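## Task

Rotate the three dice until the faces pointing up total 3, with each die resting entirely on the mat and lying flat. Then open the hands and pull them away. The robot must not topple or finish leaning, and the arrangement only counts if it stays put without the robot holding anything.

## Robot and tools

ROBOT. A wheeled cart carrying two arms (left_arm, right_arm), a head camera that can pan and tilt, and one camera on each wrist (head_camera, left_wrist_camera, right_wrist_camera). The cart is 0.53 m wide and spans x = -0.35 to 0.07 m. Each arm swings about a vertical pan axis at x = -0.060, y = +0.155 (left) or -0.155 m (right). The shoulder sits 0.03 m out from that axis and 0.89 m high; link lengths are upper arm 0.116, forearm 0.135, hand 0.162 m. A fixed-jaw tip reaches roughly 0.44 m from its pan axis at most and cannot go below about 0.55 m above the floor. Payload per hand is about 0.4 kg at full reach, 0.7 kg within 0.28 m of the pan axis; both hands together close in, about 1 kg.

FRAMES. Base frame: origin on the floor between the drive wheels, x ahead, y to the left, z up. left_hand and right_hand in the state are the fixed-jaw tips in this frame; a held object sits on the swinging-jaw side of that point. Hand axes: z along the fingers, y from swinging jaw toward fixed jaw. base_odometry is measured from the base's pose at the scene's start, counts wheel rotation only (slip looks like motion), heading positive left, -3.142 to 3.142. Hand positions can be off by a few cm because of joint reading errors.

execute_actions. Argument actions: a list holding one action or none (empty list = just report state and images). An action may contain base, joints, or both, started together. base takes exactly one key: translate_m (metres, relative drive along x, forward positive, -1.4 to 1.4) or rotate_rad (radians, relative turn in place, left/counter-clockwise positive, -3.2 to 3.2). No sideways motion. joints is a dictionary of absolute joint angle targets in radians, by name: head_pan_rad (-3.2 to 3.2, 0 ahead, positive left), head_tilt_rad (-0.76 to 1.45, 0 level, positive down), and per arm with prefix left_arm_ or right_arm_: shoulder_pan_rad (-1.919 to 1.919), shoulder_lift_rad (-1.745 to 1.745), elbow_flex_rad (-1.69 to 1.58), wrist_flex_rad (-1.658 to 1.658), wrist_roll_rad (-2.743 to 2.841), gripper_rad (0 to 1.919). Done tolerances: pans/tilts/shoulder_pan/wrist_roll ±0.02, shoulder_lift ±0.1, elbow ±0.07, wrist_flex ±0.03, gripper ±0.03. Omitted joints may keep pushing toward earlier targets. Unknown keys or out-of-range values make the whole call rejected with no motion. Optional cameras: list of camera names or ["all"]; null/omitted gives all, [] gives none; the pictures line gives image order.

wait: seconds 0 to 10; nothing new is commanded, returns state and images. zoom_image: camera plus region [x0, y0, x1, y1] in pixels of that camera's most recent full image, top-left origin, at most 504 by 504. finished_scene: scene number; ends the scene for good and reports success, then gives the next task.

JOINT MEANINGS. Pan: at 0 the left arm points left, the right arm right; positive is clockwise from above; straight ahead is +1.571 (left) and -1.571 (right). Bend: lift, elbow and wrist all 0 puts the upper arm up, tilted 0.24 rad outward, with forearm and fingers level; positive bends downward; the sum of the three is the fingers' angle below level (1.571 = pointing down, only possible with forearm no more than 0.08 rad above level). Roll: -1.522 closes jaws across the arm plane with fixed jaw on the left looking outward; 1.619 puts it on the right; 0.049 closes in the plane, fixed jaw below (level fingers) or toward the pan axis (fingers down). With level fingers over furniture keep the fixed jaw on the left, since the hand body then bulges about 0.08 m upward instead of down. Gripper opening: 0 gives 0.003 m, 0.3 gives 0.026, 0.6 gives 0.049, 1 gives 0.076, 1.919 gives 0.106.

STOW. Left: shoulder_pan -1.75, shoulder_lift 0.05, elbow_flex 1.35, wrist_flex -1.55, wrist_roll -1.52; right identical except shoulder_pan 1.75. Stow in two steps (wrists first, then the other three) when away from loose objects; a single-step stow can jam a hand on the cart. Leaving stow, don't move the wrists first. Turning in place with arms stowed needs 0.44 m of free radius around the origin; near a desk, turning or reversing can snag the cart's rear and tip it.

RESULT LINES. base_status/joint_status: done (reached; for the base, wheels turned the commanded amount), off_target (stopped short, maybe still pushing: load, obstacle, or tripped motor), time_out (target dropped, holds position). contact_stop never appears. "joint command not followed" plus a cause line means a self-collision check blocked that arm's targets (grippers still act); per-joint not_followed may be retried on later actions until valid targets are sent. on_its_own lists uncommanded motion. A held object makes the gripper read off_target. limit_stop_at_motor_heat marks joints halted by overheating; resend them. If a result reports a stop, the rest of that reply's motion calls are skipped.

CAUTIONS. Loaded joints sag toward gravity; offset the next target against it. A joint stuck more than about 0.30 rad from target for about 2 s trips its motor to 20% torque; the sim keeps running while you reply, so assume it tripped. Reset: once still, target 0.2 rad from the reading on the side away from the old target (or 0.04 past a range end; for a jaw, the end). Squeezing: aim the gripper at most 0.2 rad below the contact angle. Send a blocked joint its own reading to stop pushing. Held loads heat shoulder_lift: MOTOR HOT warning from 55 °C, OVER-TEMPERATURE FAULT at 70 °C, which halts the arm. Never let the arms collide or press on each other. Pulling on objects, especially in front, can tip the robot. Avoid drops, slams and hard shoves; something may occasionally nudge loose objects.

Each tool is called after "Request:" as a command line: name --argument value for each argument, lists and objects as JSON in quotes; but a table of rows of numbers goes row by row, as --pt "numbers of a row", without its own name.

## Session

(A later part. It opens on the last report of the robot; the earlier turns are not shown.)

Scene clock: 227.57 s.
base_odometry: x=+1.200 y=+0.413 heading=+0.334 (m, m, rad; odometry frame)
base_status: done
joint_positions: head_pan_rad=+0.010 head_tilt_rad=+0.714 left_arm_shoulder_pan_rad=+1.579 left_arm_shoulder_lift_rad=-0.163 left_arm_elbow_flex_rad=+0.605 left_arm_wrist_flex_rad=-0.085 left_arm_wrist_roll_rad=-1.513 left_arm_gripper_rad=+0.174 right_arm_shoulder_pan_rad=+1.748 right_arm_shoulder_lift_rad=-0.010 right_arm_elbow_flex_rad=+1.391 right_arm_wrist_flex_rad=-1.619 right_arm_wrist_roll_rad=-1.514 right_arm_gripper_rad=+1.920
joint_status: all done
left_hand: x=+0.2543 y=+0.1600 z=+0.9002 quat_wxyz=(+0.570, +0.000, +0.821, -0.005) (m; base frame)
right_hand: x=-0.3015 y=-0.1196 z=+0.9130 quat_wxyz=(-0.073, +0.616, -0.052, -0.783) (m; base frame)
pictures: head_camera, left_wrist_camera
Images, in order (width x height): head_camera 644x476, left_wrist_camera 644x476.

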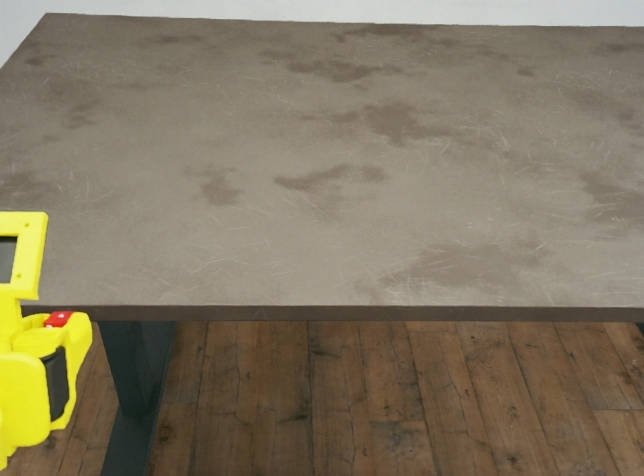

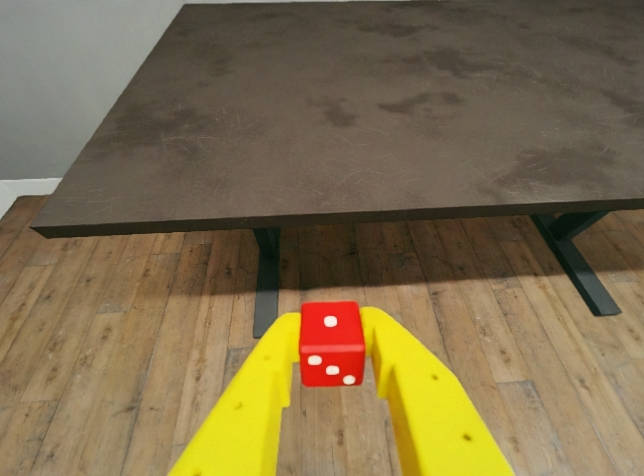

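Request:
execute_actions --actions '[{"base": {"rotate_rad": -1.571}}]' --cameras '[]'

Request:
execute_actions --actions '[{"base": {"translate_m": 0.48}}]' --cameras '[]'

Request:
execute_actions --actions '[{"base": {"rotate_rad": 1.571}, "joints": {"right_arm_shoulder_pan_rad": -1.57, "right_arm_shoulder_lift_rad": -0.2, "right_arm_elbow_flex_rad": 0.6}}]' --cameras '["head_camera", "left_wrist_camera"]'

Scene clock: 239.60 s.
base_odometry: x=+1.199 y=+0.413 heading=-1.236 (m, m, rad; odometry frame)
base_status: done
joint_positions: head_pan_rad=+0.010 head_tilt_rad=+0.714 left_arm_shoulder_pan_rad=+1.579 left_arm_shoulder_lift_rad=-0.163 left_arm_elbow_flex_rad=+0.605 left_arm_wrist_flex_rad=-0.085 left_arm_wrist_roll_rad=-1.513 left_arm_gripper_rad=+0.174 right_arm_shoulder_pan_rad=+1.748 right_arm_shoulder_lift_rad=-0.010 right_arm_elbow_flex_rad=+1.391 right_arm_wrist_flex_rad=-1.619 right_arm_wrist_roll_rad=-1.514 right_arm_gripper_rad=+1.920
joint_status: not commanded
left_hand: x=+0.2543 y=+0.1600 z=+0.9002 quat_wxyz=(+0.570, +0.000, +0.821, -0.005) (m; base frame)
right_hand: x=-0.3015 y=-0.1196 z=+0.9130 quat_wxyz=(-0.073, +0.616, -0.052, -0.783) (m; base frame)
pictures: none
No camera images: the call's "cameras" was empty. Leave "cameras" out to get every camera's image.

Scene clock: 242.83 s.
base_odometry: x=+1.356 y=-0.041 heading=-1.238 (m, m, rad; odometry frame)
base_status: done
joint_positions: head_pan_rad=+0.010 head_tilt_rad=+0.714 left_arm_shoulder_pan_rad=+1.579 left_arm_shoulder_lift_rad=-0.163 left_arm_elbow_flex_rad=+0.605 left_arm_wrist_flex_rad=-0.085 left_arm_wrist_roll_rad=-1.513 left_arm_gripper_rad=+0.174 right_arm_shoulder_pan_rad=+1.748 right_arm_shoulder_lift_rad=-0.010 right_arm_elbow_flex_rad=+1.391 right_arm_wrist_flex_rad=-1.619 right_arm_wrist_roll_rad=-1.514 right_arm_gripper_rad=+1.920
joint_status: not commanded
left_hand: x=+0.2543 y=+0.1600 z=+0.9002 quat_wxyz=(+0.570, +0.000, +0.821, -0.005) (m; base frame)
right_hand: x=-0.3015 y=-0.1196 z=+0.9130 quat_wxyz=(-0.073, +0.616, -0.052, -0.783) (m; base frame)
pictures: none
No camera images: the call's "cameras" was empty. Leave "cameras" out to get every camera's image.

Scene clock: 245.97 s.
base_odometry: x=+1.355 y=-0.040 heading=+0.332 (m, m, rad; odometry frame)
base_status: done
joint_positions: head_pan_rad=+0.010 head_tilt_rad=+0.714 left_arm_shoulder_pan_rad=+1.579 left_arm_shoulder_lift_rad=-0.163 left_arm_elbow_flex_rad=+0.605 left_arm_wrist_flex_rad=-0.085 left_arm_wrist_roll_rad=-1.513 left_arm_gripper_rad=+0.174 right_arm_shoulder_pan_rad=-1.561 right_arm_shoulder_lift_rad=-0.165 right_arm_elbow_flex_rad=+0.637 right_arm_wrist_flex_rad=-1.619 right_arm_wrist_roll_rad=-1.514 right_arm_gripper_rad=+1.920
joint_status: all done
left_hand: x=+0.2543 y=+0.1600 z=+0.9002 quat_wxyz=(+0.570, +0.000, +0.821, -0.005) (m; base frame)
right_hand: x=+0.1684 y=-0.1496 z=+1.0991 quat_wxyz=(+0.978, +0.000, +0.211, -0.009) (m; base frame)
pictures: head_camera, left_wrist_camera
Images, in order (width x height): head_camera 644x476, left_wrist_camera 644x476.

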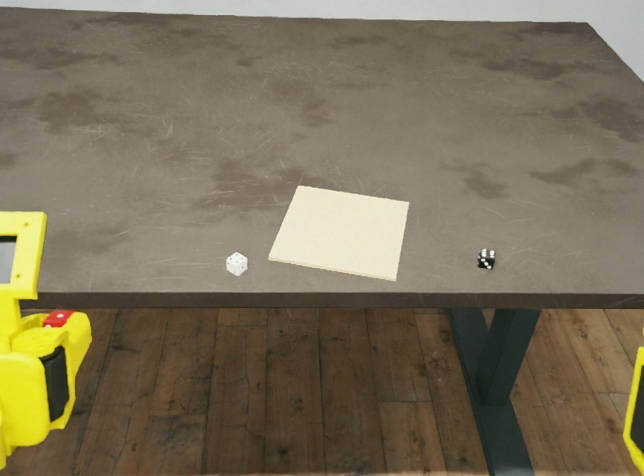

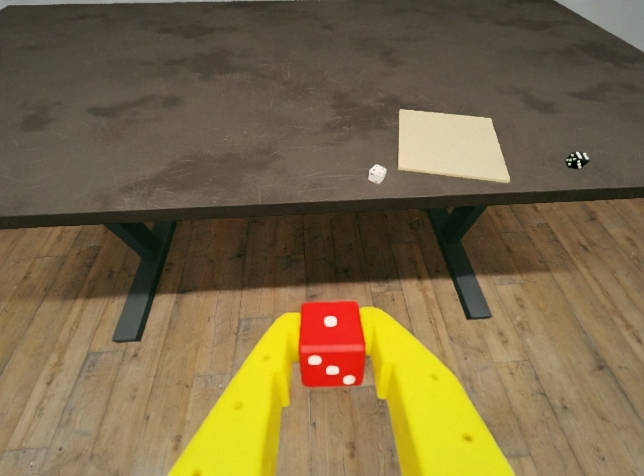

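Request:
zoom_image --camera "head_camera" --region '[200, 235, 280, 295]'

Request:
zoom_image --camera "head_camera" --region '[447, 230, 527, 290]'

Region (200, 235, 280, 295) of head_camera's 644x476 image, scaled by 6.300; it fills the top 378 rows of this view, and the rest is white.

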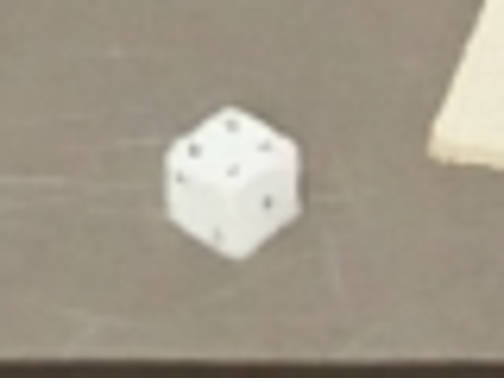

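Region (447, 230, 527, 290) of head_camera's 644x476 image, scaled by 6.300; it fills the top 378 rows of this view, and the rest is white.

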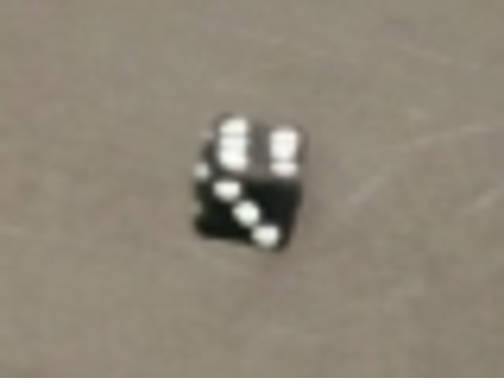

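Request:
execute_actions --actions '[{"base": {"translate_m": 0.32}, "joints": {"head_tilt_rad": 0.95}}]' --cameras '["head_camera", "left_wrist_camera"]'

Scene clock: 264.10 s.
base_odometry: x=+1.657 y=+0.065 heading=+0.334 (m, m, rad; odometry frame)
base_status: done
joint_positions: head_pan_rad=+0.010 head_tilt_rad=+0.945 left_arm_shoulder_pan_rad=+1.579 left_arm_shoulder_lift_rad=-0.163 left_arm_elbow_flex_rad=+0.605 left_arm_wrist_flex_rad=-0.085 left_arm_wrist_roll_rad=-1.513 left_arm_gripper_rad=+0.174 right_arm_shoulder_pan_rad=-1.562 right_arm_shoulder_lift_rad=-0.167 right_arm_elbow_flex_rad=+0.637 right_arm_wrist_flex_rad=-1.619 right_arm_wrist_roll_rad=-1.514 right_arm_gripper_rad=+1.920
joint_status: all done
left_hand: x=+0.2543 y=+0.1600 z=+0.9002 quat_wxyz=(+0.570, +0.000, +0.821, -0.005) (m; base frame)
right_hand: x=+0.1681 y=-0.1492 z=+1.0994 quat_wxyz=(+0.978, +0.000, +0.210, -0.008) (m; base frame)
pictures: head_camera, left_wrist_camera
Images, in order (width x height): head_camera 644x476, left_wrist_camera 644x476.

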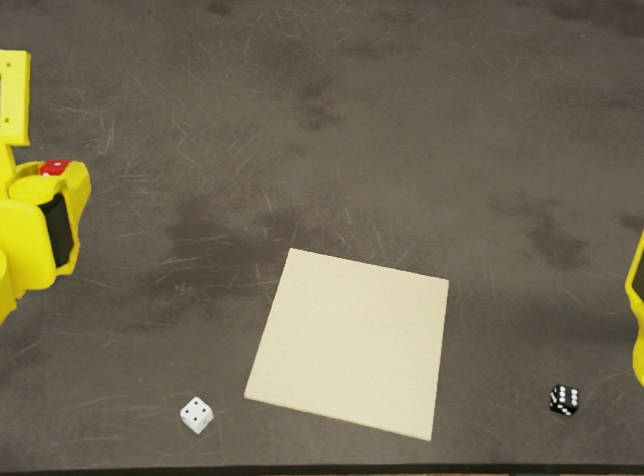

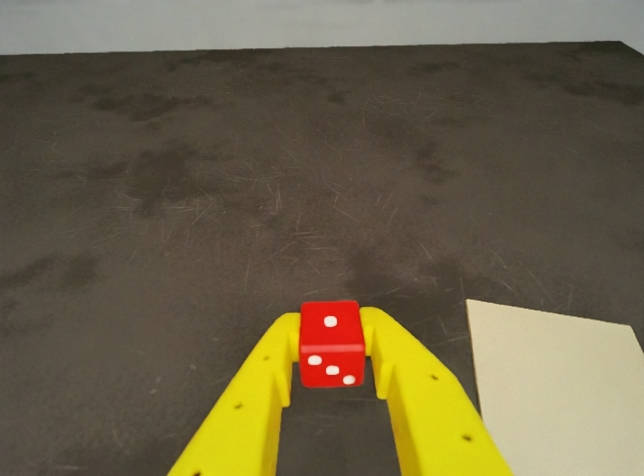

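Request:
execute_actions --actions '[{"base": {"translate_m": -0.06}}]' --cameras '[]'

Request:
execute_actions --actions '[{"base": {"rotate_rad": -0.35}, "joints": {"head_pan_rad": 0.3}}]' --cameras '["head_camera", "left_wrist_camera"]'

Scene clock: 281.80 s.
base_odometry: x=+1.601 y=+0.045 heading=+0.337 (m, m, rad; odometry frame)
base_status: done
joint_positions: head_pan_rad=+0.010 head_tilt_rad=+0.945 left_arm_shoulder_pan_rad=+1.579 left_arm_shoulder_lift_rad=-0.163 left_arm_elbow_flex_rad=+0.605 left_arm_wrist_flex_rad=-0.085 left_arm_wrist_roll_rad=-1.513 left_arm_gripper_rad=+0.174 right_arm_shoulder_pan_rad=-1.562 right_arm_shoulder_lift_rad=-0.167 right_arm_elbow_flex_rad=+0.637 right_arm_wrist_flex_rad=-1.619 right_arm_wrist_roll_rad=-1.514 right_arm_gripper_rad=+1.920
joint_status: not commanded
left_hand: x=+0.2543 y=+0.1600 z=+0.9002 quat_wxyz=(+0.570, +0.000, +0.821, -0.005) (m; base frame)
right_hand: x=+0.1681 y=-0.1492 z=+1.0994 quat_wxyz=(+0.978, +0.000, +0.210, -0.008) (m; base frame)
pictures: none
No camera images: the call's "cameras" was empty. Leave "cameras" out to get every camera's image.

Scene clock: 282.93 s.
base_odometry: x=+1.600 y=+0.045 heading=-0.012 (m, m, rad; odometry frame)
base_status: done
joint_positions: head_pan_rad=+0.290 head_tilt_rad=+0.945 left_arm_shoulder_pan_rad=+1.578 left_arm_shoulder_lift_rad=-0.163 left_arm_elbow_flex_rad=+0.605 left_arm_wrist_flex_rad=-0.085 left_arm_wrist_roll_rad=-1.513 left_arm_gripper_rad=+0.174 right_arm_shoulder_pan_rad=-1.562 right_arm_shoulder_lift_rad=-0.167 right_arm_elbow_flex_rad=+0.637 right_arm_wrist_flex_rad=-1.619 right_arm_wrist_roll_rad=-1.514 right_arm_gripper_rad=+1.920
joint_status: all done
left_hand: x=+0.2543 y=+0.1605 z=+0.9002 quat_wxyz=(+0.570, -0.001, +0.821, -0.005) (m; base frame)
right_hand: x=+0.1681 y=-0.1492 z=+1.0994 quat_wxyz=(+0.978, +0.000, +0.210, -0.008) (m; base frame)
pictures: head_camera, left_wrist_camera
Images, in order (width x height): head_camera 644x476, left_wrist_camera 644x476.

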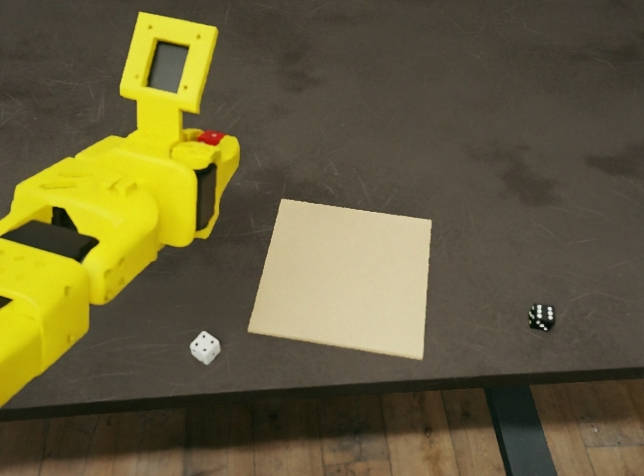

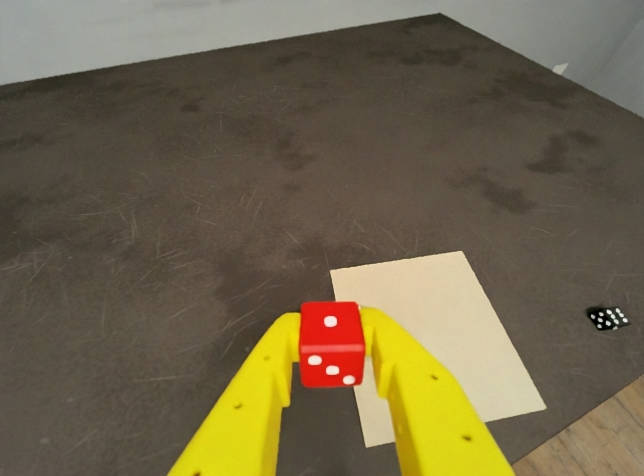

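Request:
execute_actions --actions '[{"joints": {"left_arm_shoulder_pan_rad": 1.767, "left_arm_shoulder_lift_rad": 1.01, "left_arm_elbow_flex_rad": -0.40, "left_arm_wrist_flex_rad": -0.23}}]' --cameras '["head_camera", "left_wrist_camera"]'

Scene clock: 295.70 s.
base_odometry: x=+1.600 y=+0.045 heading=-0.012 (m, m, rad; odometry frame)
base_status: not commanded
joint_positions: head_pan_rad=+0.290 head_tilt_rad=+0.945 left_arm_shoulder_pan_rad=+1.759 left_arm_shoulder_lift_rad=+1.032 left_arm_elbow_flex_rad=-0.360 left_arm_wrist_flex_rad=-0.215 left_arm_wrist_roll_rad=-1.515 left_arm_gripper_rad=+0.174 right_arm_shoulder_pan_rad=-1.562 right_arm_shoulder_lift_rad=-0.167 right_arm_elbow_flex_rad=+0.637 right_arm_wrist_flex_rad=-1.619 right_arm_wrist_roll_rad=-1.514 right_arm_gripper_rad=+1.920
joint_status: all done
left_hand: x=+0.3286 y=+0.0889 z=+0.7768 quat_wxyz=(+0.526, +0.076, +0.845, -0.052) (m; base frame)
right_hand: x=+0.1681 y=-0.1492 z=+1.0994 quat_wxyz=(+0.978, +0.000, +0.210, -0.008) (m; base frame)
pictures: head_camera, left_wrist_camera
Images, in order (width x height): head_camera 644x476, left_wrist_camera 644x476.

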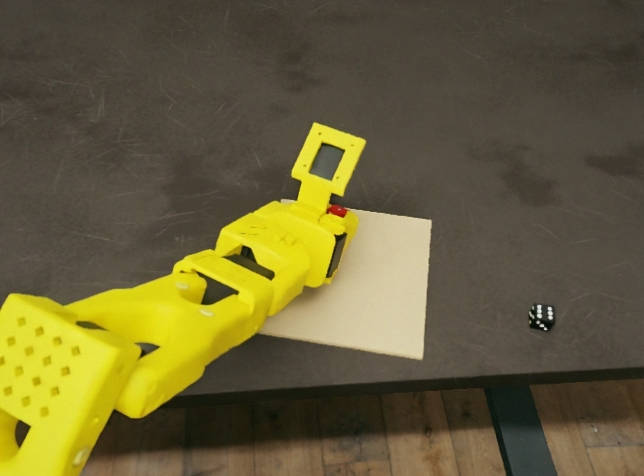

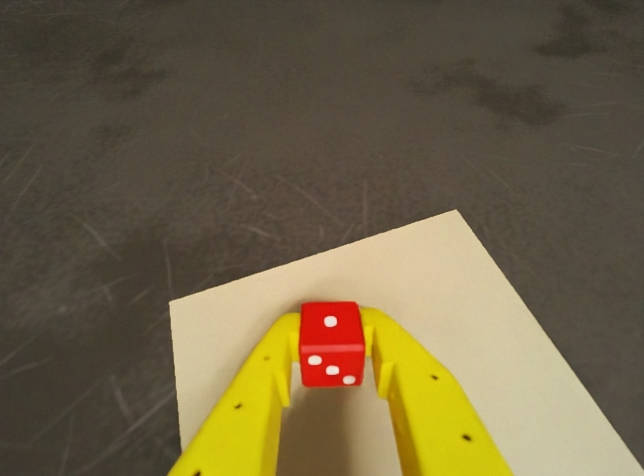

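Request:
execute_actions --actions '[{"joints": {"left_arm_shoulder_lift_rad": 1.117, "left_arm_elbow_flex_rad": -0.333, "left_arm_wrist_flex_rad": -0.372}}]' --cameras '["head_camera", "left_wrist_camera"]'

Scene clock: 302.17 s.
base_odometry: x=+1.600 y=+0.045 heading=-0.012 (m, m, rad; odometry frame)
base_status: not commanded
joint_positions: head_pan_rad=+0.290 head_tilt_rad=+0.945 left_arm_shoulder_pan_rad=+1.759 left_arm_shoulder_lift_rad=+1.136 left_arm_elbow_flex_rad=-0.331 left_arm_wrist_flex_rad=-0.358 left_arm_wrist_roll_rad=-1.515 left_arm_gripper_rad=+0.174 right_arm_shoulder_pan_rad=-1.562 right_arm_shoulder_lift_rad=-0.167 right_arm_elbow_flex_rad=+0.637 right_arm_wrist_flex_rad=-1.619 right_arm_wrist_roll_rad=-1.514 right_arm_gripper_rad=+1.920
joint_status: all done
left_hand: x=+0.3207 y=+0.0904 z=+0.7526 quat_wxyz=(+0.530, +0.076, +0.843, -0.052) (m; base frame)
right_hand: x=+0.1681 y=-0.1492 z=+1.0994 quat_wxyz=(+0.978, +0.000, +0.210, -0.008) (m; base frame)
pictures: head_camera, left_wrist_camera
Images, in order (width x height): head_camera 644x476, left_wrist_camera 644x476.

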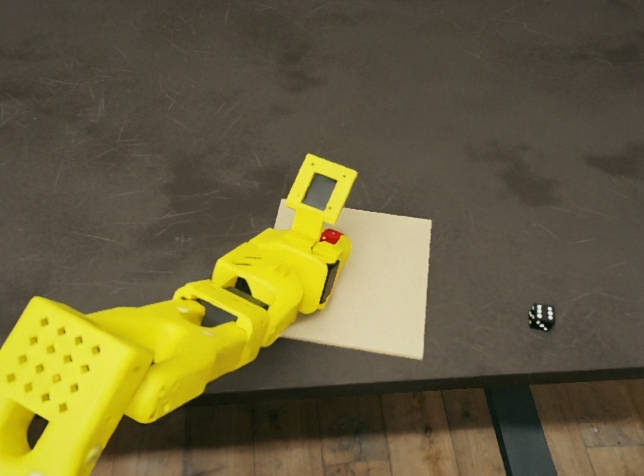

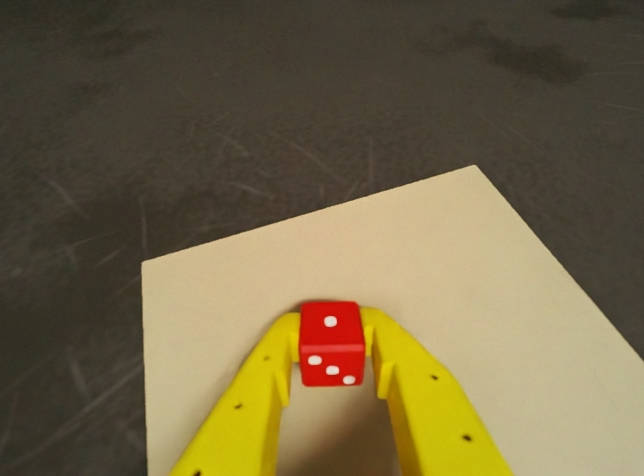

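Request:
execute_actions --actions '[{"joints": {"left_arm_shoulder_lift_rad": 1.148}}]' --cameras '["head_camera", "left_wrist_camera"]'

Scene clock: 306.67 s.
base_odometry: x=+1.600 y=+0.045 heading=-0.012 (m, m, rad; odometry frame)
base_status: not commanded
joint_positions: head_pan_rad=+0.290 head_tilt_rad=+0.945 left_arm_shoulder_pan_rad=+1.759 left_arm_shoulder_lift_rad=+1.148 left_arm_elbow_flex_rad=-0.331 left_arm_wrist_flex_rad=-0.370 left_arm_wrist_roll_rad=-1.515 left_arm_gripper_rad=+0.174 right_arm_shoulder_pan_rad=-1.562 right_arm_shoulder_lift_rad=-0.167 right_arm_elbow_flex_rad=+0.637 right_arm_wrist_flex_rad=-1.619 right_arm_wrist_roll_rad=-1.514 right_arm_gripper_rad=+1.920
joint_status: all done
left_hand: x=+0.3198 y=+0.0906 z=+0.7500 quat_wxyz=(+0.530, +0.076, +0.843, -0.052) (m; base frame)
right_hand: x=+0.1681 y=-0.1492 z=+1.0994 quat_wxyz=(+0.978, +0.000, +0.210, -0.008) (m; base frame)
pictures: head_camera, left_wrist_camera
Images, in order (width x height): head_camera 644x476, left_wrist_camera 644x476.

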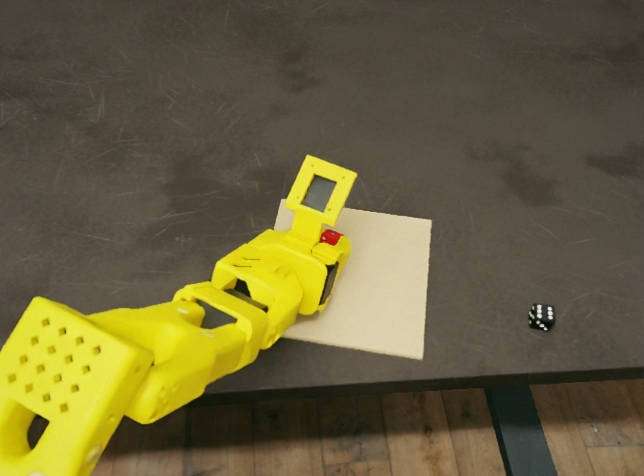

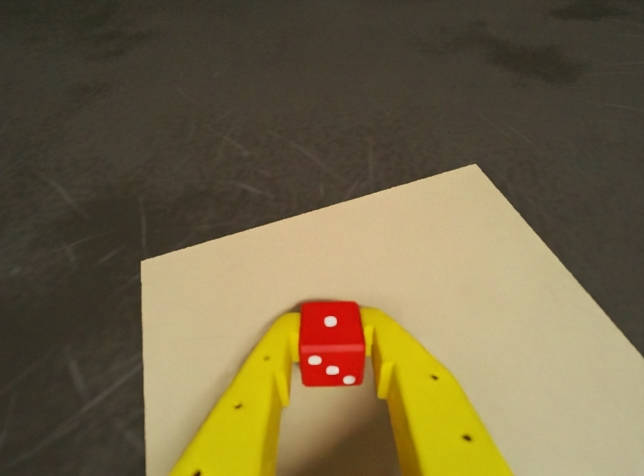

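Request:
execute_actions --actions '[{"joints": {"left_arm_gripper_rad": 0.55}}]' --cameras '["head_camera", "left_wrist_camera"]'

Scene clock: 309.43 s.
base_odometry: x=+1.600 y=+0.045 heading=-0.012 (m, m, rad; odometry frame)
base_status: not commanded
joint_positions: head_pan_rad=+0.290 head_tilt_rad=+0.945 left_arm_shoulder_pan_rad=+1.759 left_arm_shoulder_lift_rad=+1.168 left_arm_elbow_flex_rad=-0.331 left_arm_wrist_flex_rad=-0.370 left_arm_wrist_roll_rad=-1.515 left_arm_gripper_rad=+0.540 right_arm_shoulder_pan_rad=-1.562 right_arm_shoulder_lift_rad=-0.167 right_arm_elbow_flex_rad=+0.637 right_arm_wrist_flex_rad=-1.619 right_arm_wrist_roll_rad=-1.514 right_arm_gripper_rad=+1.920
joint_status: all done
left_hand: x=+0.3170 y=+0.0911 z=+0.7429 quat_wxyz=(+0.522, +0.077, +0.848, -0.051) (m; base frame)
right_hand: x=+0.1681 y=-0.1492 z=+1.0994 quat_wxyz=(+0.978, +0.000, +0.210, -0.008) (m; base frame)
pictures: head_camera, left_wrist_camera
Images, in order (width x height): head_camera 644x476, left_wrist_camera 644x476.

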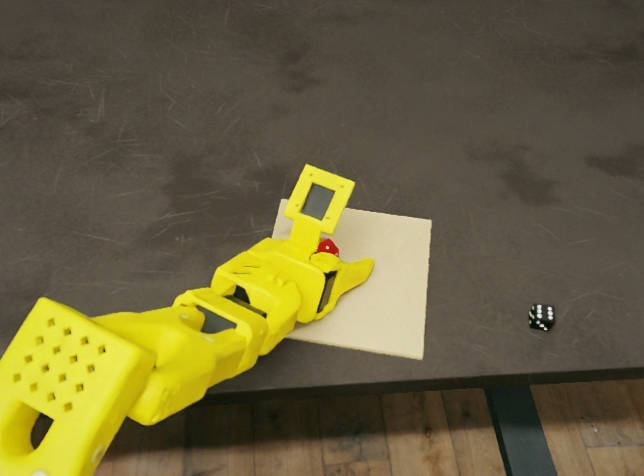

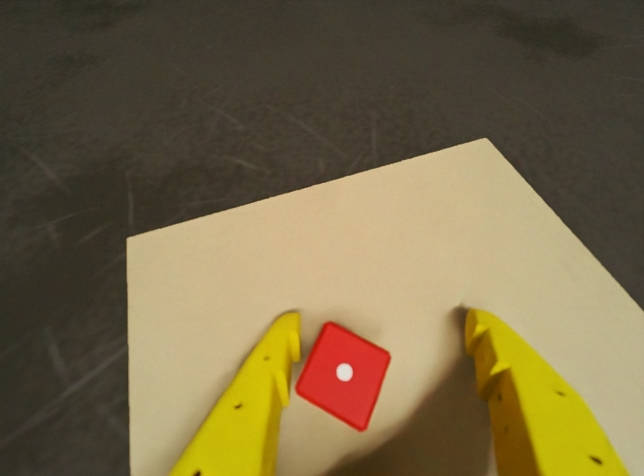

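Request:
execute_actions --actions '[{"joints": {"left_arm_shoulder_lift_rad": 0.85}}]' --cameras '["left_wrist_camera"]'

Request:
execute_actions --actions '[{"joints": {"left_arm_shoulder_pan_rad": 1.63, "left_arm_shoulder_lift_rad": 0.53, "left_arm_elbow_flex_rad": -0.5, "left_arm_wrist_flex_rad": 1.5, "left_arm_wrist_roll_rad": 2.8, "left_arm_gripper_rad": 0.7}}]' --cameras '["head_camera", "left_wrist_camera"]'

Scene clock: 324.17 s.
base_odometry: x=+1.600 y=+0.045 heading=-0.012 (m, m, rad; odometry frame)
base_status: not commanded
joint_positions: head_pan_rad=+0.290 head_tilt_rad=+0.945 left_arm_shoulder_pan_rad=+1.759 left_arm_shoulder_lift_rad=+0.909 left_arm_elbow_flex_rad=-0.329 left_arm_wrist_flex_rad=-0.370 left_arm_wrist_roll_rad=-1.515 left_arm_gripper_rad=+0.542 right_arm_shoulder_pan_rad=-1.562 right_arm_shoulder_lift_rad=-0.167 right_arm_elbow_flex_rad=+0.637 right_arm_wrist_flex_rad=-1.619 right_arm_wrist_roll_rad=-1.514 right_arm_gripper_rad=+1.920
joint_status: all done
left_hand: x=+0.3433 y=+0.0861 z=+0.8378 quat_wxyz=(+0.626, +0.070, +0.774, -0.061) (m; base frame)
right_hand: x=+0.1681 y=-0.1492 z=+1.0994 quat_wxyz=(+0.978, +0.000, +0.210, -0.008) (m; base frame)
pictures: left_wrist_camera
Images, in order (width x height): left_wrist_camera 644x476.

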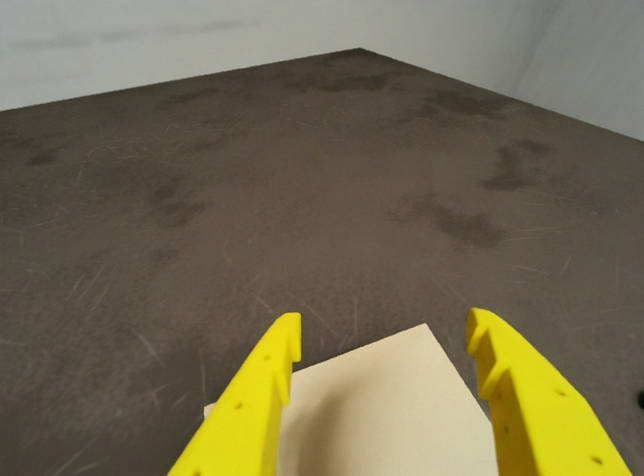

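Scene clock: 328.27 s.
base_odometry: x=+1.600 y=+0.045 heading=-0.012 (m, m, rad; odometry frame)
base_status: not commanded
joint_positions: head_pan_rad=+0.290 head_tilt_rad=+0.945 left_arm_shoulder_pan_rad=+1.638 left_arm_shoulder_lift_rad=+0.578 left_arm_elbow_flex_rad=-0.466 left_arm_wrist_flex_rad=+1.492 left_arm_wrist_roll_rad=+2.793 left_arm_gripper_rad=+0.692 right_arm_shoulder_pan_rad=-1.562 right_arm_shoulder_lift_rad=-0.167 right_arm_elbow_flex_rad=+0.637 right_arm_wrist_flex_rad=-1.619 right_arm_wrist_roll_rad=-1.514 right_arm_gripper_rad=+1.920
joint_status: all done
left_hand: x=+0.1912 y=+0.1351 z=+0.8024 quat_wxyz=(+0.010, -0.851, -0.525, +0.014) (m; base frame)
right_hand: x=+0.1681 y=-0.1492 z=+1.0994 quat_wxyz=(+0.978, +0.000, +0.210, -0.008) (m; base frame)
pictures: head_camera, left_wrist_camera
Images, in order (width x height): head_camera 644x476, left_wrist_camera 644x476.

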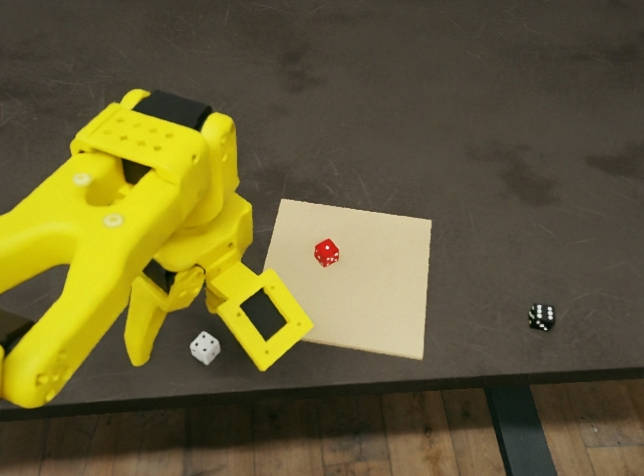

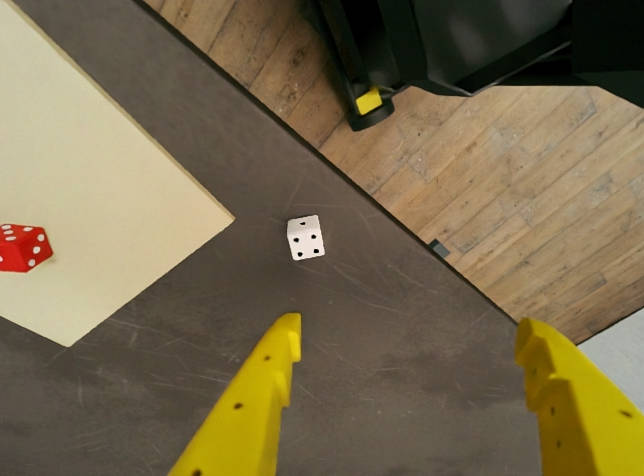

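Request:
execute_actions --actions '[{"joints": {"left_arm_shoulder_lift_rad": 0.77, "left_arm_elbow_flex_rad": -0.60, "left_arm_wrist_flex_rad": 1.34, "left_arm_wrist_roll_rad": 2.841}}]' --cameras '["head_camera", "left_wrist_camera"]'

Scene clock: 342.23 s.
base_odometry: x=+1.600 y=+0.045 heading=-0.012 (m, m, rad; odometry frame)
base_status: not commanded
joint_positions: head_pan_rad=+0.290 head_tilt_rad=+0.945 left_arm_shoulder_pan_rad=+1.638 left_arm_shoulder_lift_rad=+0.786 left_arm_elbow_flex_rad=-0.565 left_arm_wrist_flex_rad=+1.346 left_arm_wrist_roll_rad=+2.817 left_arm_gripper_rad=+0.692 right_arm_shoulder_pan_rad=-1.562 right_arm_shoulder_lift_rad=-0.167 right_arm_elbow_flex_rad=+0.637 right_arm_wrist_flex_rad=-1.619 right_arm_wrist_roll_rad=-1.514 right_arm_gripper_rad=+1.920
joint_status: left_arm_wrist_roll_rad off_target (ended at +2.818, target +2.841); the others done
joint sent to its limit — the command would take left_arm_wrist_roll_rad past its upper limit, so that joint was sent only as far as its limit.
left_hand: x=+0.2098 y=+0.1341 z=+0.7687 quat_wxyz=(-0.001, -0.844, -0.536, -0.001) (m; base frame)
right_hand: x=+0.1681 y=-0.1492 z=+1.0994 quat_wxyz=(+0.978, +0.000, +0.210, -0.008) (m; base frame)
pictures: head_camera, left_wrist_camera
Images, in order (width x height): head_camera 644x476, left_wrist_camera 644x476.

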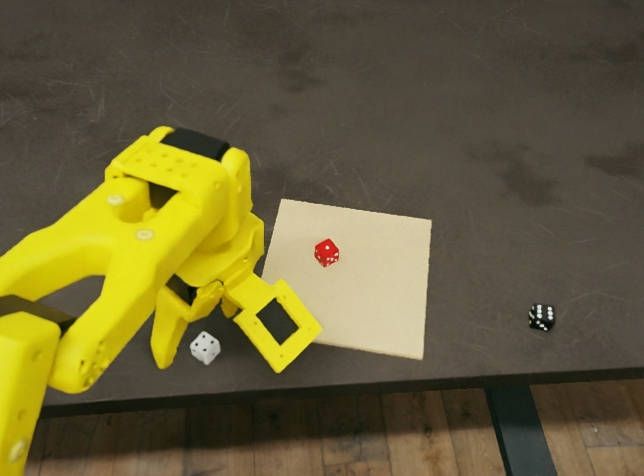

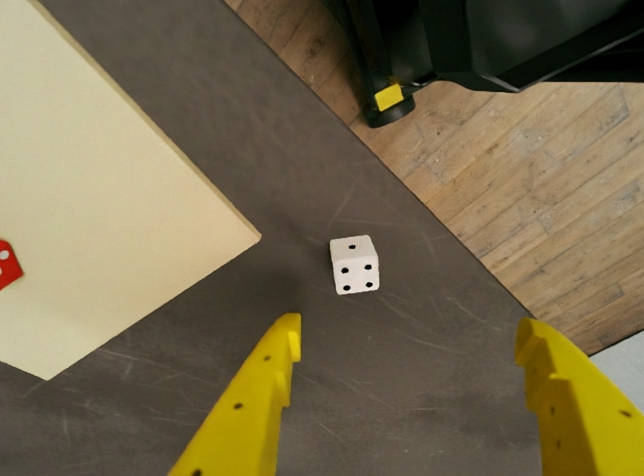

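Request:
execute_actions --actions '[{"joints": {"left_arm_shoulder_lift_rad": 0.902, "left_arm_elbow_flex_rad": -0.538, "left_arm_wrist_flex_rad": 1.18, "left_arm_wrist_roll_rad": 2.82}}]' --cameras '["head_camera", "left_wrist_camera"]'

Scene clock: 346.83 s.
base_odometry: x=+1.600 y=+0.045 heading=-0.012 (m, m, rad; odometry frame)
base_status: not commanded
joint_positions: head_pan_rad=+0.290 head_tilt_rad=+0.945 left_arm_shoulder_pan_rad=+1.638 left_arm_shoulder_lift_rad=+0.920 left_arm_elbow_flex_rad=-0.536 left_arm_wrist_flex_rad=+1.187 left_arm_wrist_roll_rad=+2.817 left_arm_gripper_rad=+0.692 right_arm_shoulder_pan_rad=-1.562 right_arm_shoulder_lift_rad=-0.167 right_arm_elbow_flex_rad=+0.637 right_arm_wrist_flex_rad=-1.619 right_arm_wrist_roll_rad=-1.514 right_arm_gripper_rad=+1.920
joint_status: all done
left_hand: x=+0.2107 y=+0.1340 z=+0.7337 quat_wxyz=(+0.000, -0.844, -0.536, +0.000) (m; base frame)
right_hand: x=+0.1681 y=-0.1492 z=+1.0994 quat_wxyz=(+0.978, +0.000, +0.210, -0.008) (m; base frame)
pictures: head_camera, left_wrist_camera
Images, in order (width x height): head_camera 644x476, left_wrist_camera 644x476.

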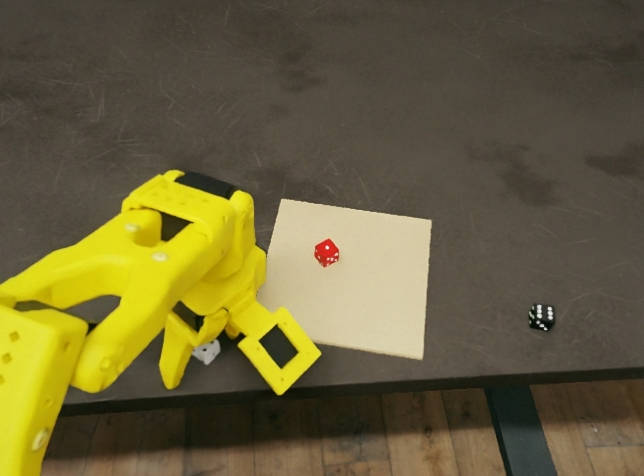

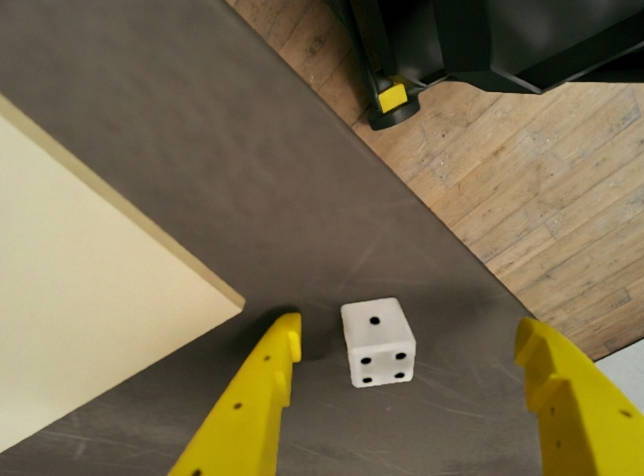

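Good alignment, similar to the successful red grasp. Closing the gripper.

Request:
execute_actions --actions '[{"joints": {"left_arm_gripper_rad": 0.0}}]' --cameras '["left_wrist_camera"]'

Scene clock: 350.07 s.
base_odometry: x=+1.600 y=+0.045 heading=-0.012 (m, m, rad; odometry frame)
base_status: not commanded
joint_positions: head_pan_rad=+0.290 head_tilt_rad=+0.945 left_arm_shoulder_pan_rad=+1.638 left_arm_shoulder_lift_rad=+0.920 left_arm_elbow_flex_rad=-0.536 left_arm_wrist_flex_rad=+1.187 left_arm_wrist_roll_rad=+2.817 left_arm_gripper_rad=+0.174 right_arm_shoulder_pan_rad=-1.562 right_arm_shoulder_lift_rad=-0.167 right_arm_elbow_flex_rad=+0.637 right_arm_wrist_flex_rad=-1.619 right_arm_wrist_roll_rad=-1.514 right_arm_gripper_rad=+1.920
joint_status: left_arm_gripper_rad off_target (ended at +0.174, target +0.000)
left_hand: x=+0.2107 y=+0.1340 z=+0.7337 quat_wxyz=(+0.000, -0.844, -0.536, +0.000) (m; base frame)
right_hand: x=+0.1681 y=-0.1492 z=+1.0994 quat_wxyz=(+0.978, +0.000, +0.210, -0.008) (m; base frame)
pictures: left_wrist_camera
Images, in order (width x height): left_wrist_camera 644x476.

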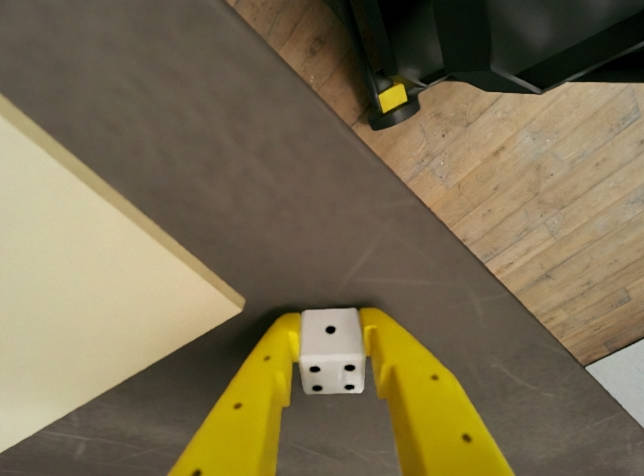

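Request:
execute_actions --actions '[{"joints": {"left_arm_shoulder_lift_rad": 0.55, "left_arm_elbow_flex_rad": -0.4, "left_arm_wrist_flex_rad": 1.3}}]' --cameras '[]'

Request:
execute_actions --actions '[{"joints": {"left_arm_shoulder_pan_rad": 1.82, "left_arm_shoulder_lift_rad": 0.66, "left_arm_elbow_flex_rad": 0.27, "left_arm_wrist_flex_rad": -0.51, "left_arm_wrist_roll_rad": -1.522}}]' --cameras '["head_camera", "left_wrist_camera"]'

Scene clock: 362.87 s.
base_odometry: x=+1.600 y=+0.045 heading=-0.012 (m, m, rad; odometry frame)
base_status: not commanded
joint_positions: head_pan_rad=+0.290 head_tilt_rad=+0.945 left_arm_shoulder_pan_rad=+1.638 left_arm_shoulder_lift_rad=+0.599 left_arm_elbow_flex_rad=-0.398 left_arm_wrist_flex_rad=+1.293 left_arm_wrist_roll_rad=+2.817 left_arm_gripper_rad=+0.174 right_arm_shoulder_pan_rad=-1.562 right_arm_shoulder_lift_rad=-0.167 right_arm_elbow_flex_rad=+0.637 right_arm_wrist_flex_rad=-1.619 right_arm_wrist_roll_rad=-1.514 right_arm_gripper_rad=+1.920
joint_status: all done
left_hand: x=+0.2092 y=+0.1341 z=+0.7898 quat_wxyz=(-0.023, -0.844, -0.535, -0.031) (m; base frame)
right_hand: x=+0.1681 y=-0.1492 z=+1.0994 quat_wxyz=(+0.978, +0.000, +0.210, -0.008) (m; base frame)
pictures: none
No camera images: the call's "cameras" was empty. Leave "cameras" out to get every camera's image.

Scene clock: 367.00 s.
base_odometry: x=+1.600 y=+0.045 heading=-0.010 (m, m, rad; odometry frame)
base_status: not commanded
joint_positions: head_pan_rad=+0.290 head_tilt_rad=+0.945 left_arm_shoulder_pan_rad=+1.819 left_arm_shoulder_lift_rad=+1.056 left_arm_elbow_flex_rad=+0.580 left_arm_wrist_flex_rad=-0.370 left_arm_wrist_roll_rad=-1.492 left_arm_gripper_rad=+0.172 right_arm_shoulder_pan_rad=-1.562 right_arm_shoulder_lift_rad=-0.168 right_arm_elbow_flex_rad=+0.637 right_arm_wrist_flex_rad=-1.619 right_arm_wrist_roll_rad=-1.514 right_arm_gripper_rad=+1.920
joint_status: left_arm_shoulder_lift_rad off_target (ended at +1.056, target +0.660); left_arm_elbow_flex_rad off_target (ended at +0.581, target +0.270); left_arm_wrist_flex_rad off_target (ended at -0.370, target -0.510); left_arm_wrist_roll_rad off_target (ended at -1.491, target -1.522); the others done
left_hand: x=+0.1223 y=+0.1168 z=+0.6367 quat_wxyz=(+0.150, +0.107, +0.983, -0.021) (m; base frame)
right_hand: x=+0.1678 y=-0.1492 z=+1.0997 quat_wxyz=(+0.978, +0.000, +0.209, -0.008) (m; base frame)
pictures: head_camera, left_wrist_camera
Images, in order (width x height): head_camera 644x476, left_wrist_camera 644x476.

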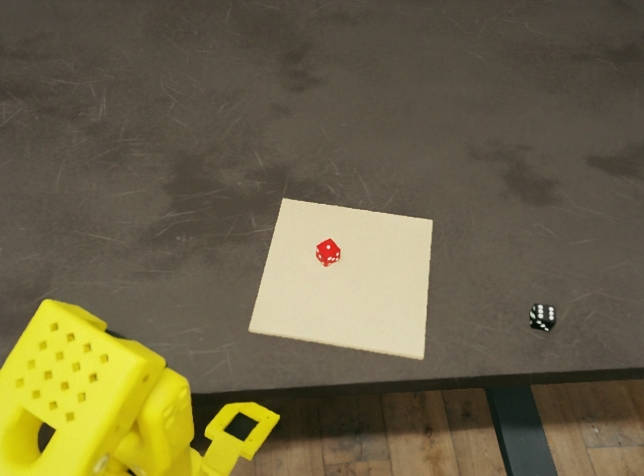

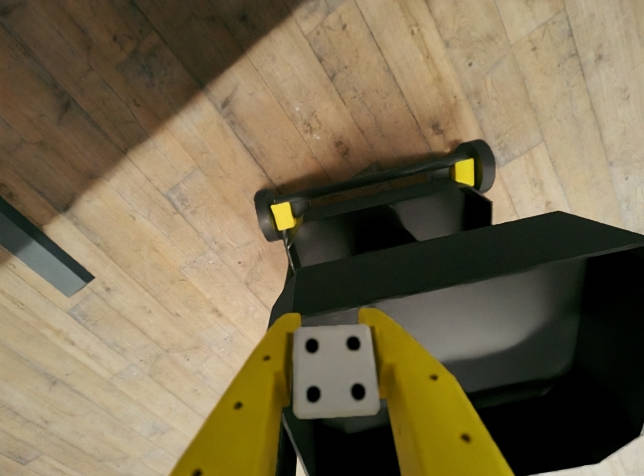

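Request:
execute_actions --actions '[{"joints": {"left_arm_shoulder_lift_rad": 1.056, "left_arm_elbow_flex_rad": 0.58, "left_arm_wrist_flex_rad": -0.37, "left_arm_wrist_roll_rad": -1.492}}]' --cameras '["head_camera", "left_wrist_camera"]'

Scene clock: 373.00 s.
base_odometry: x=+1.600 y=+0.045 heading=-0.011 (m, m, rad; odometry frame)
base_status: not commanded
joint_positions: head_pan_rad=+0.290 head_tilt_rad=+0.945 left_arm_shoulder_pan_rad=+1.831 left_arm_shoulder_lift_rad=+1.076 left_arm_elbow_flex_rad=+0.610 left_arm_wrist_flex_rad=-0.370 left_arm_wrist_roll_rad=-1.501 left_arm_gripper_rad=+0.172 right_arm_shoulder_pan_rad=-1.562 right_arm_shoulder_lift_rad=-0.168 right_arm_elbow_flex_rad=+0.637 right_arm_wrist_flex_rad=-1.619 right_arm_wrist_roll_rad=-1.514 right_arm_gripper_rad=+1.920
joint_status: all done
left_hand: x=+0.1087 y=+0.1181 z=+0.6327 quat_wxyz=(+0.126, +0.118, +0.985, -0.018) (m; base frame)
right_hand: x=+0.1678 y=-0.1492 z=+1.0997 quat_wxyz=(+0.978, +0.000, +0.209, -0.008) (m; base frame)
pictures: head_camera, left_wrist_camera
Images, in order (width x height): head_camera 644x476, left_wrist_camera 644x476.

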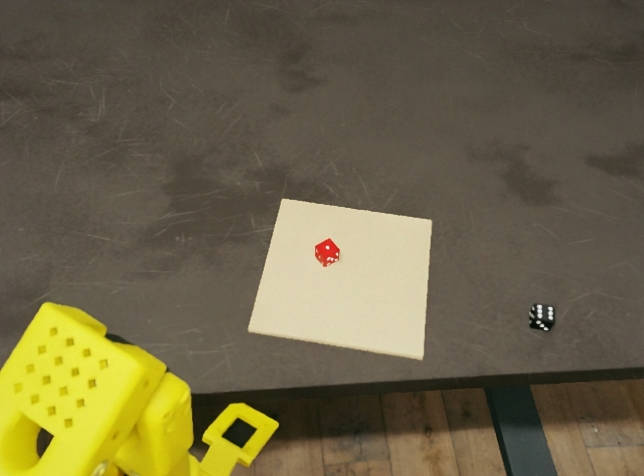

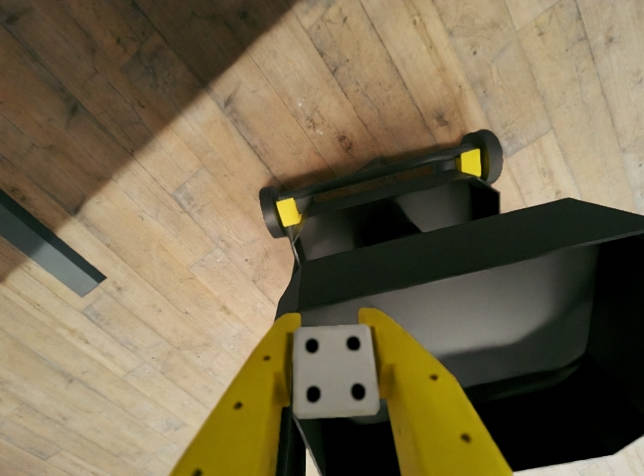

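Request:
execute_actions --actions '[{"base": {"translate_m": -0.2}}]' --cameras '["head_camera"]'

Request:
execute_actions --actions '[{"joints": {"left_arm_shoulder_lift_rad": 1.28, "left_arm_elbow_flex_rad": 0.3, "left_arm_wrist_flex_rad": -1.2}}]' --cameras '["head_camera", "left_wrist_camera"]'

Scene clock: 387.07 s.
base_odometry: x=+1.400 y=+0.048 heading=-0.015 (m, m, rad; odometry frame)
base_status: done
joint_positions: head_pan_rad=+0.290 head_tilt_rad=+0.945 left_arm_shoulder_pan_rad=+1.829 left_arm_shoulder_lift_rad=+1.076 left_arm_elbow_flex_rad=+0.590 left_arm_wrist_flex_rad=-0.370 left_arm_wrist_roll_rad=-1.501 left_arm_gripper_rad=+0.172 right_arm_shoulder_pan_rad=-1.562 right_arm_shoulder_lift_rad=-0.168 right_arm_elbow_flex_rad=+0.637 right_arm_wrist_flex_rad=-1.619 right_arm_wrist_roll_rad=-1.514 right_arm_gripper_rad=+1.920
joint_status: not commanded
left_hand: x=+0.1144 y=+0.1169 z=+0.6334 quat_wxyz=(+0.136, +0.117, +0.984, -0.019) (m; base frame)
right_hand: x=+0.1678 y=-0.1492 z=+1.0997 quat_wxyz=(+0.978, +0.000, +0.209, -0.008) (m; base frame)
pictures: head_camera
Images, in order (width x height): head_camera 644x476.

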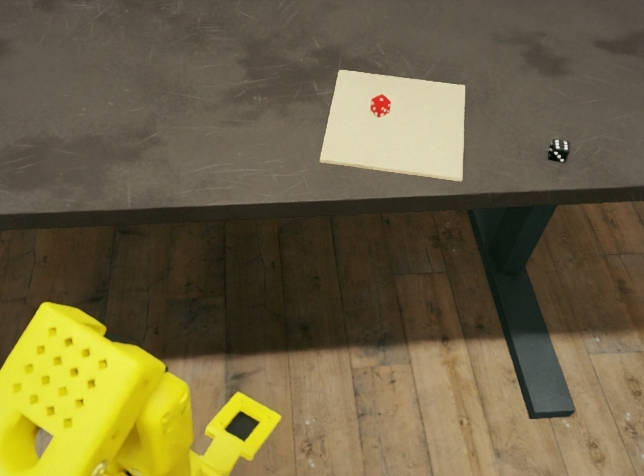

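Scene clock: 388.43 s.
base_odometry: x=+1.400 y=+0.048 heading=-0.015 (m, m, rad; odometry frame)
base_status: not commanded
joint_positions: head_pan_rad=+0.290 head_tilt_rad=+0.945 left_arm_shoulder_pan_rad=+1.829 left_arm_shoulder_lift_rad=+1.290 left_arm_elbow_flex_rad=+0.317 left_arm_wrist_flex_rad=-1.185 left_arm_wrist_roll_rad=-1.501 left_arm_gripper_rad=+0.172 right_arm_shoulder_pan_rad=-1.562 right_arm_shoulder_lift_rad=-0.168 right_arm_elbow_flex_rad=+0.637 right_arm_wrist_flex_rad=-1.619 right_arm_wrist_roll_rad=-1.514 right_arm_gripper_rad=+1.920
joint_status: all done
left_hand: x=+0.2253 y=+0.0875 z=+0.6973 quat_wxyz=(+0.538, +0.099, +0.833, -0.076) (m; base frame)
right_hand: x=+0.1678 y=-0.1492 z=+1.0997 quat_wxyz=(+0.978, +0.000, +0.209, -0.008) (m; base frame)
pictures: head_camera, left_wrist_camera
Images, in order (width x height): head_camera 644x476, left_wrist_camera 644x476.

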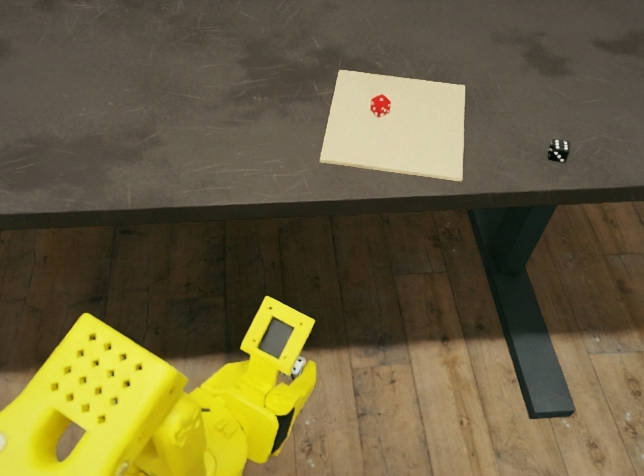

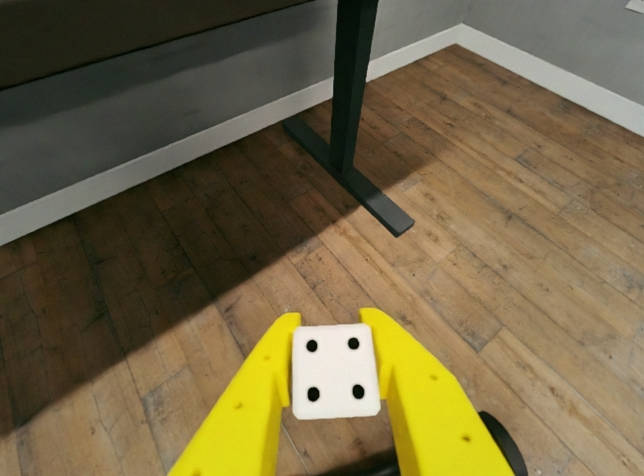

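Request:
execute_actions --actions '[{"joints": {"left_arm_shoulder_lift_rad": 0.3, "left_arm_elbow_flex_rad": 0.53, "left_arm_wrist_flex_rad": -0.15, "left_arm_wrist_roll_rad": -1.522}}]' --cameras '["left_wrist_camera"]'

Scene clock: 398.63 s.
base_odometry: x=+1.400 y=+0.048 heading=-0.015 (m, m, rad; odometry frame)
base_status: not commanded
joint_positions: head_pan_rad=+0.290 head_tilt_rad=+0.945 left_arm_shoulder_pan_rad=+1.829 left_arm_shoulder_lift_rad=+0.343 left_arm_elbow_flex_rad=+0.531 left_arm_wrist_flex_rad=-0.152 left_arm_wrist_roll_rad=-1.513 left_arm_gripper_rad=+0.172 right_arm_shoulder_pan_rad=-1.562 right_arm_shoulder_lift_rad=-0.168 right_arm_elbow_flex_rad=+0.637 right_arm_wrist_flex_rad=-1.619 right_arm_wrist_roll_rad=-1.514 right_arm_gripper_rad=+1.920
joint_status: all done
left_hand: x=+0.2372 y=+0.0844 z=+0.7841 quat_wxyz=(+0.408, +0.113, +0.904, -0.055) (m; base frame)
right_hand: x=+0.1678 y=-0.1492 z=+1.0997 quat_wxyz=(+0.978, +0.000, +0.209, -0.008) (m; base frame)
pictures: left_wrist_camera
Images, in order (width x height): left_wrist_camera 644x476.

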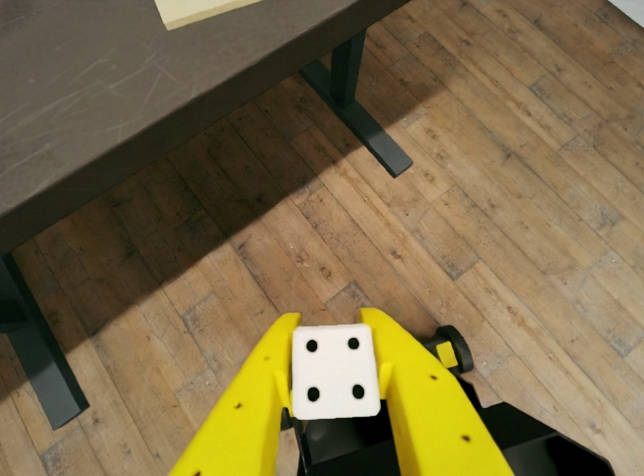

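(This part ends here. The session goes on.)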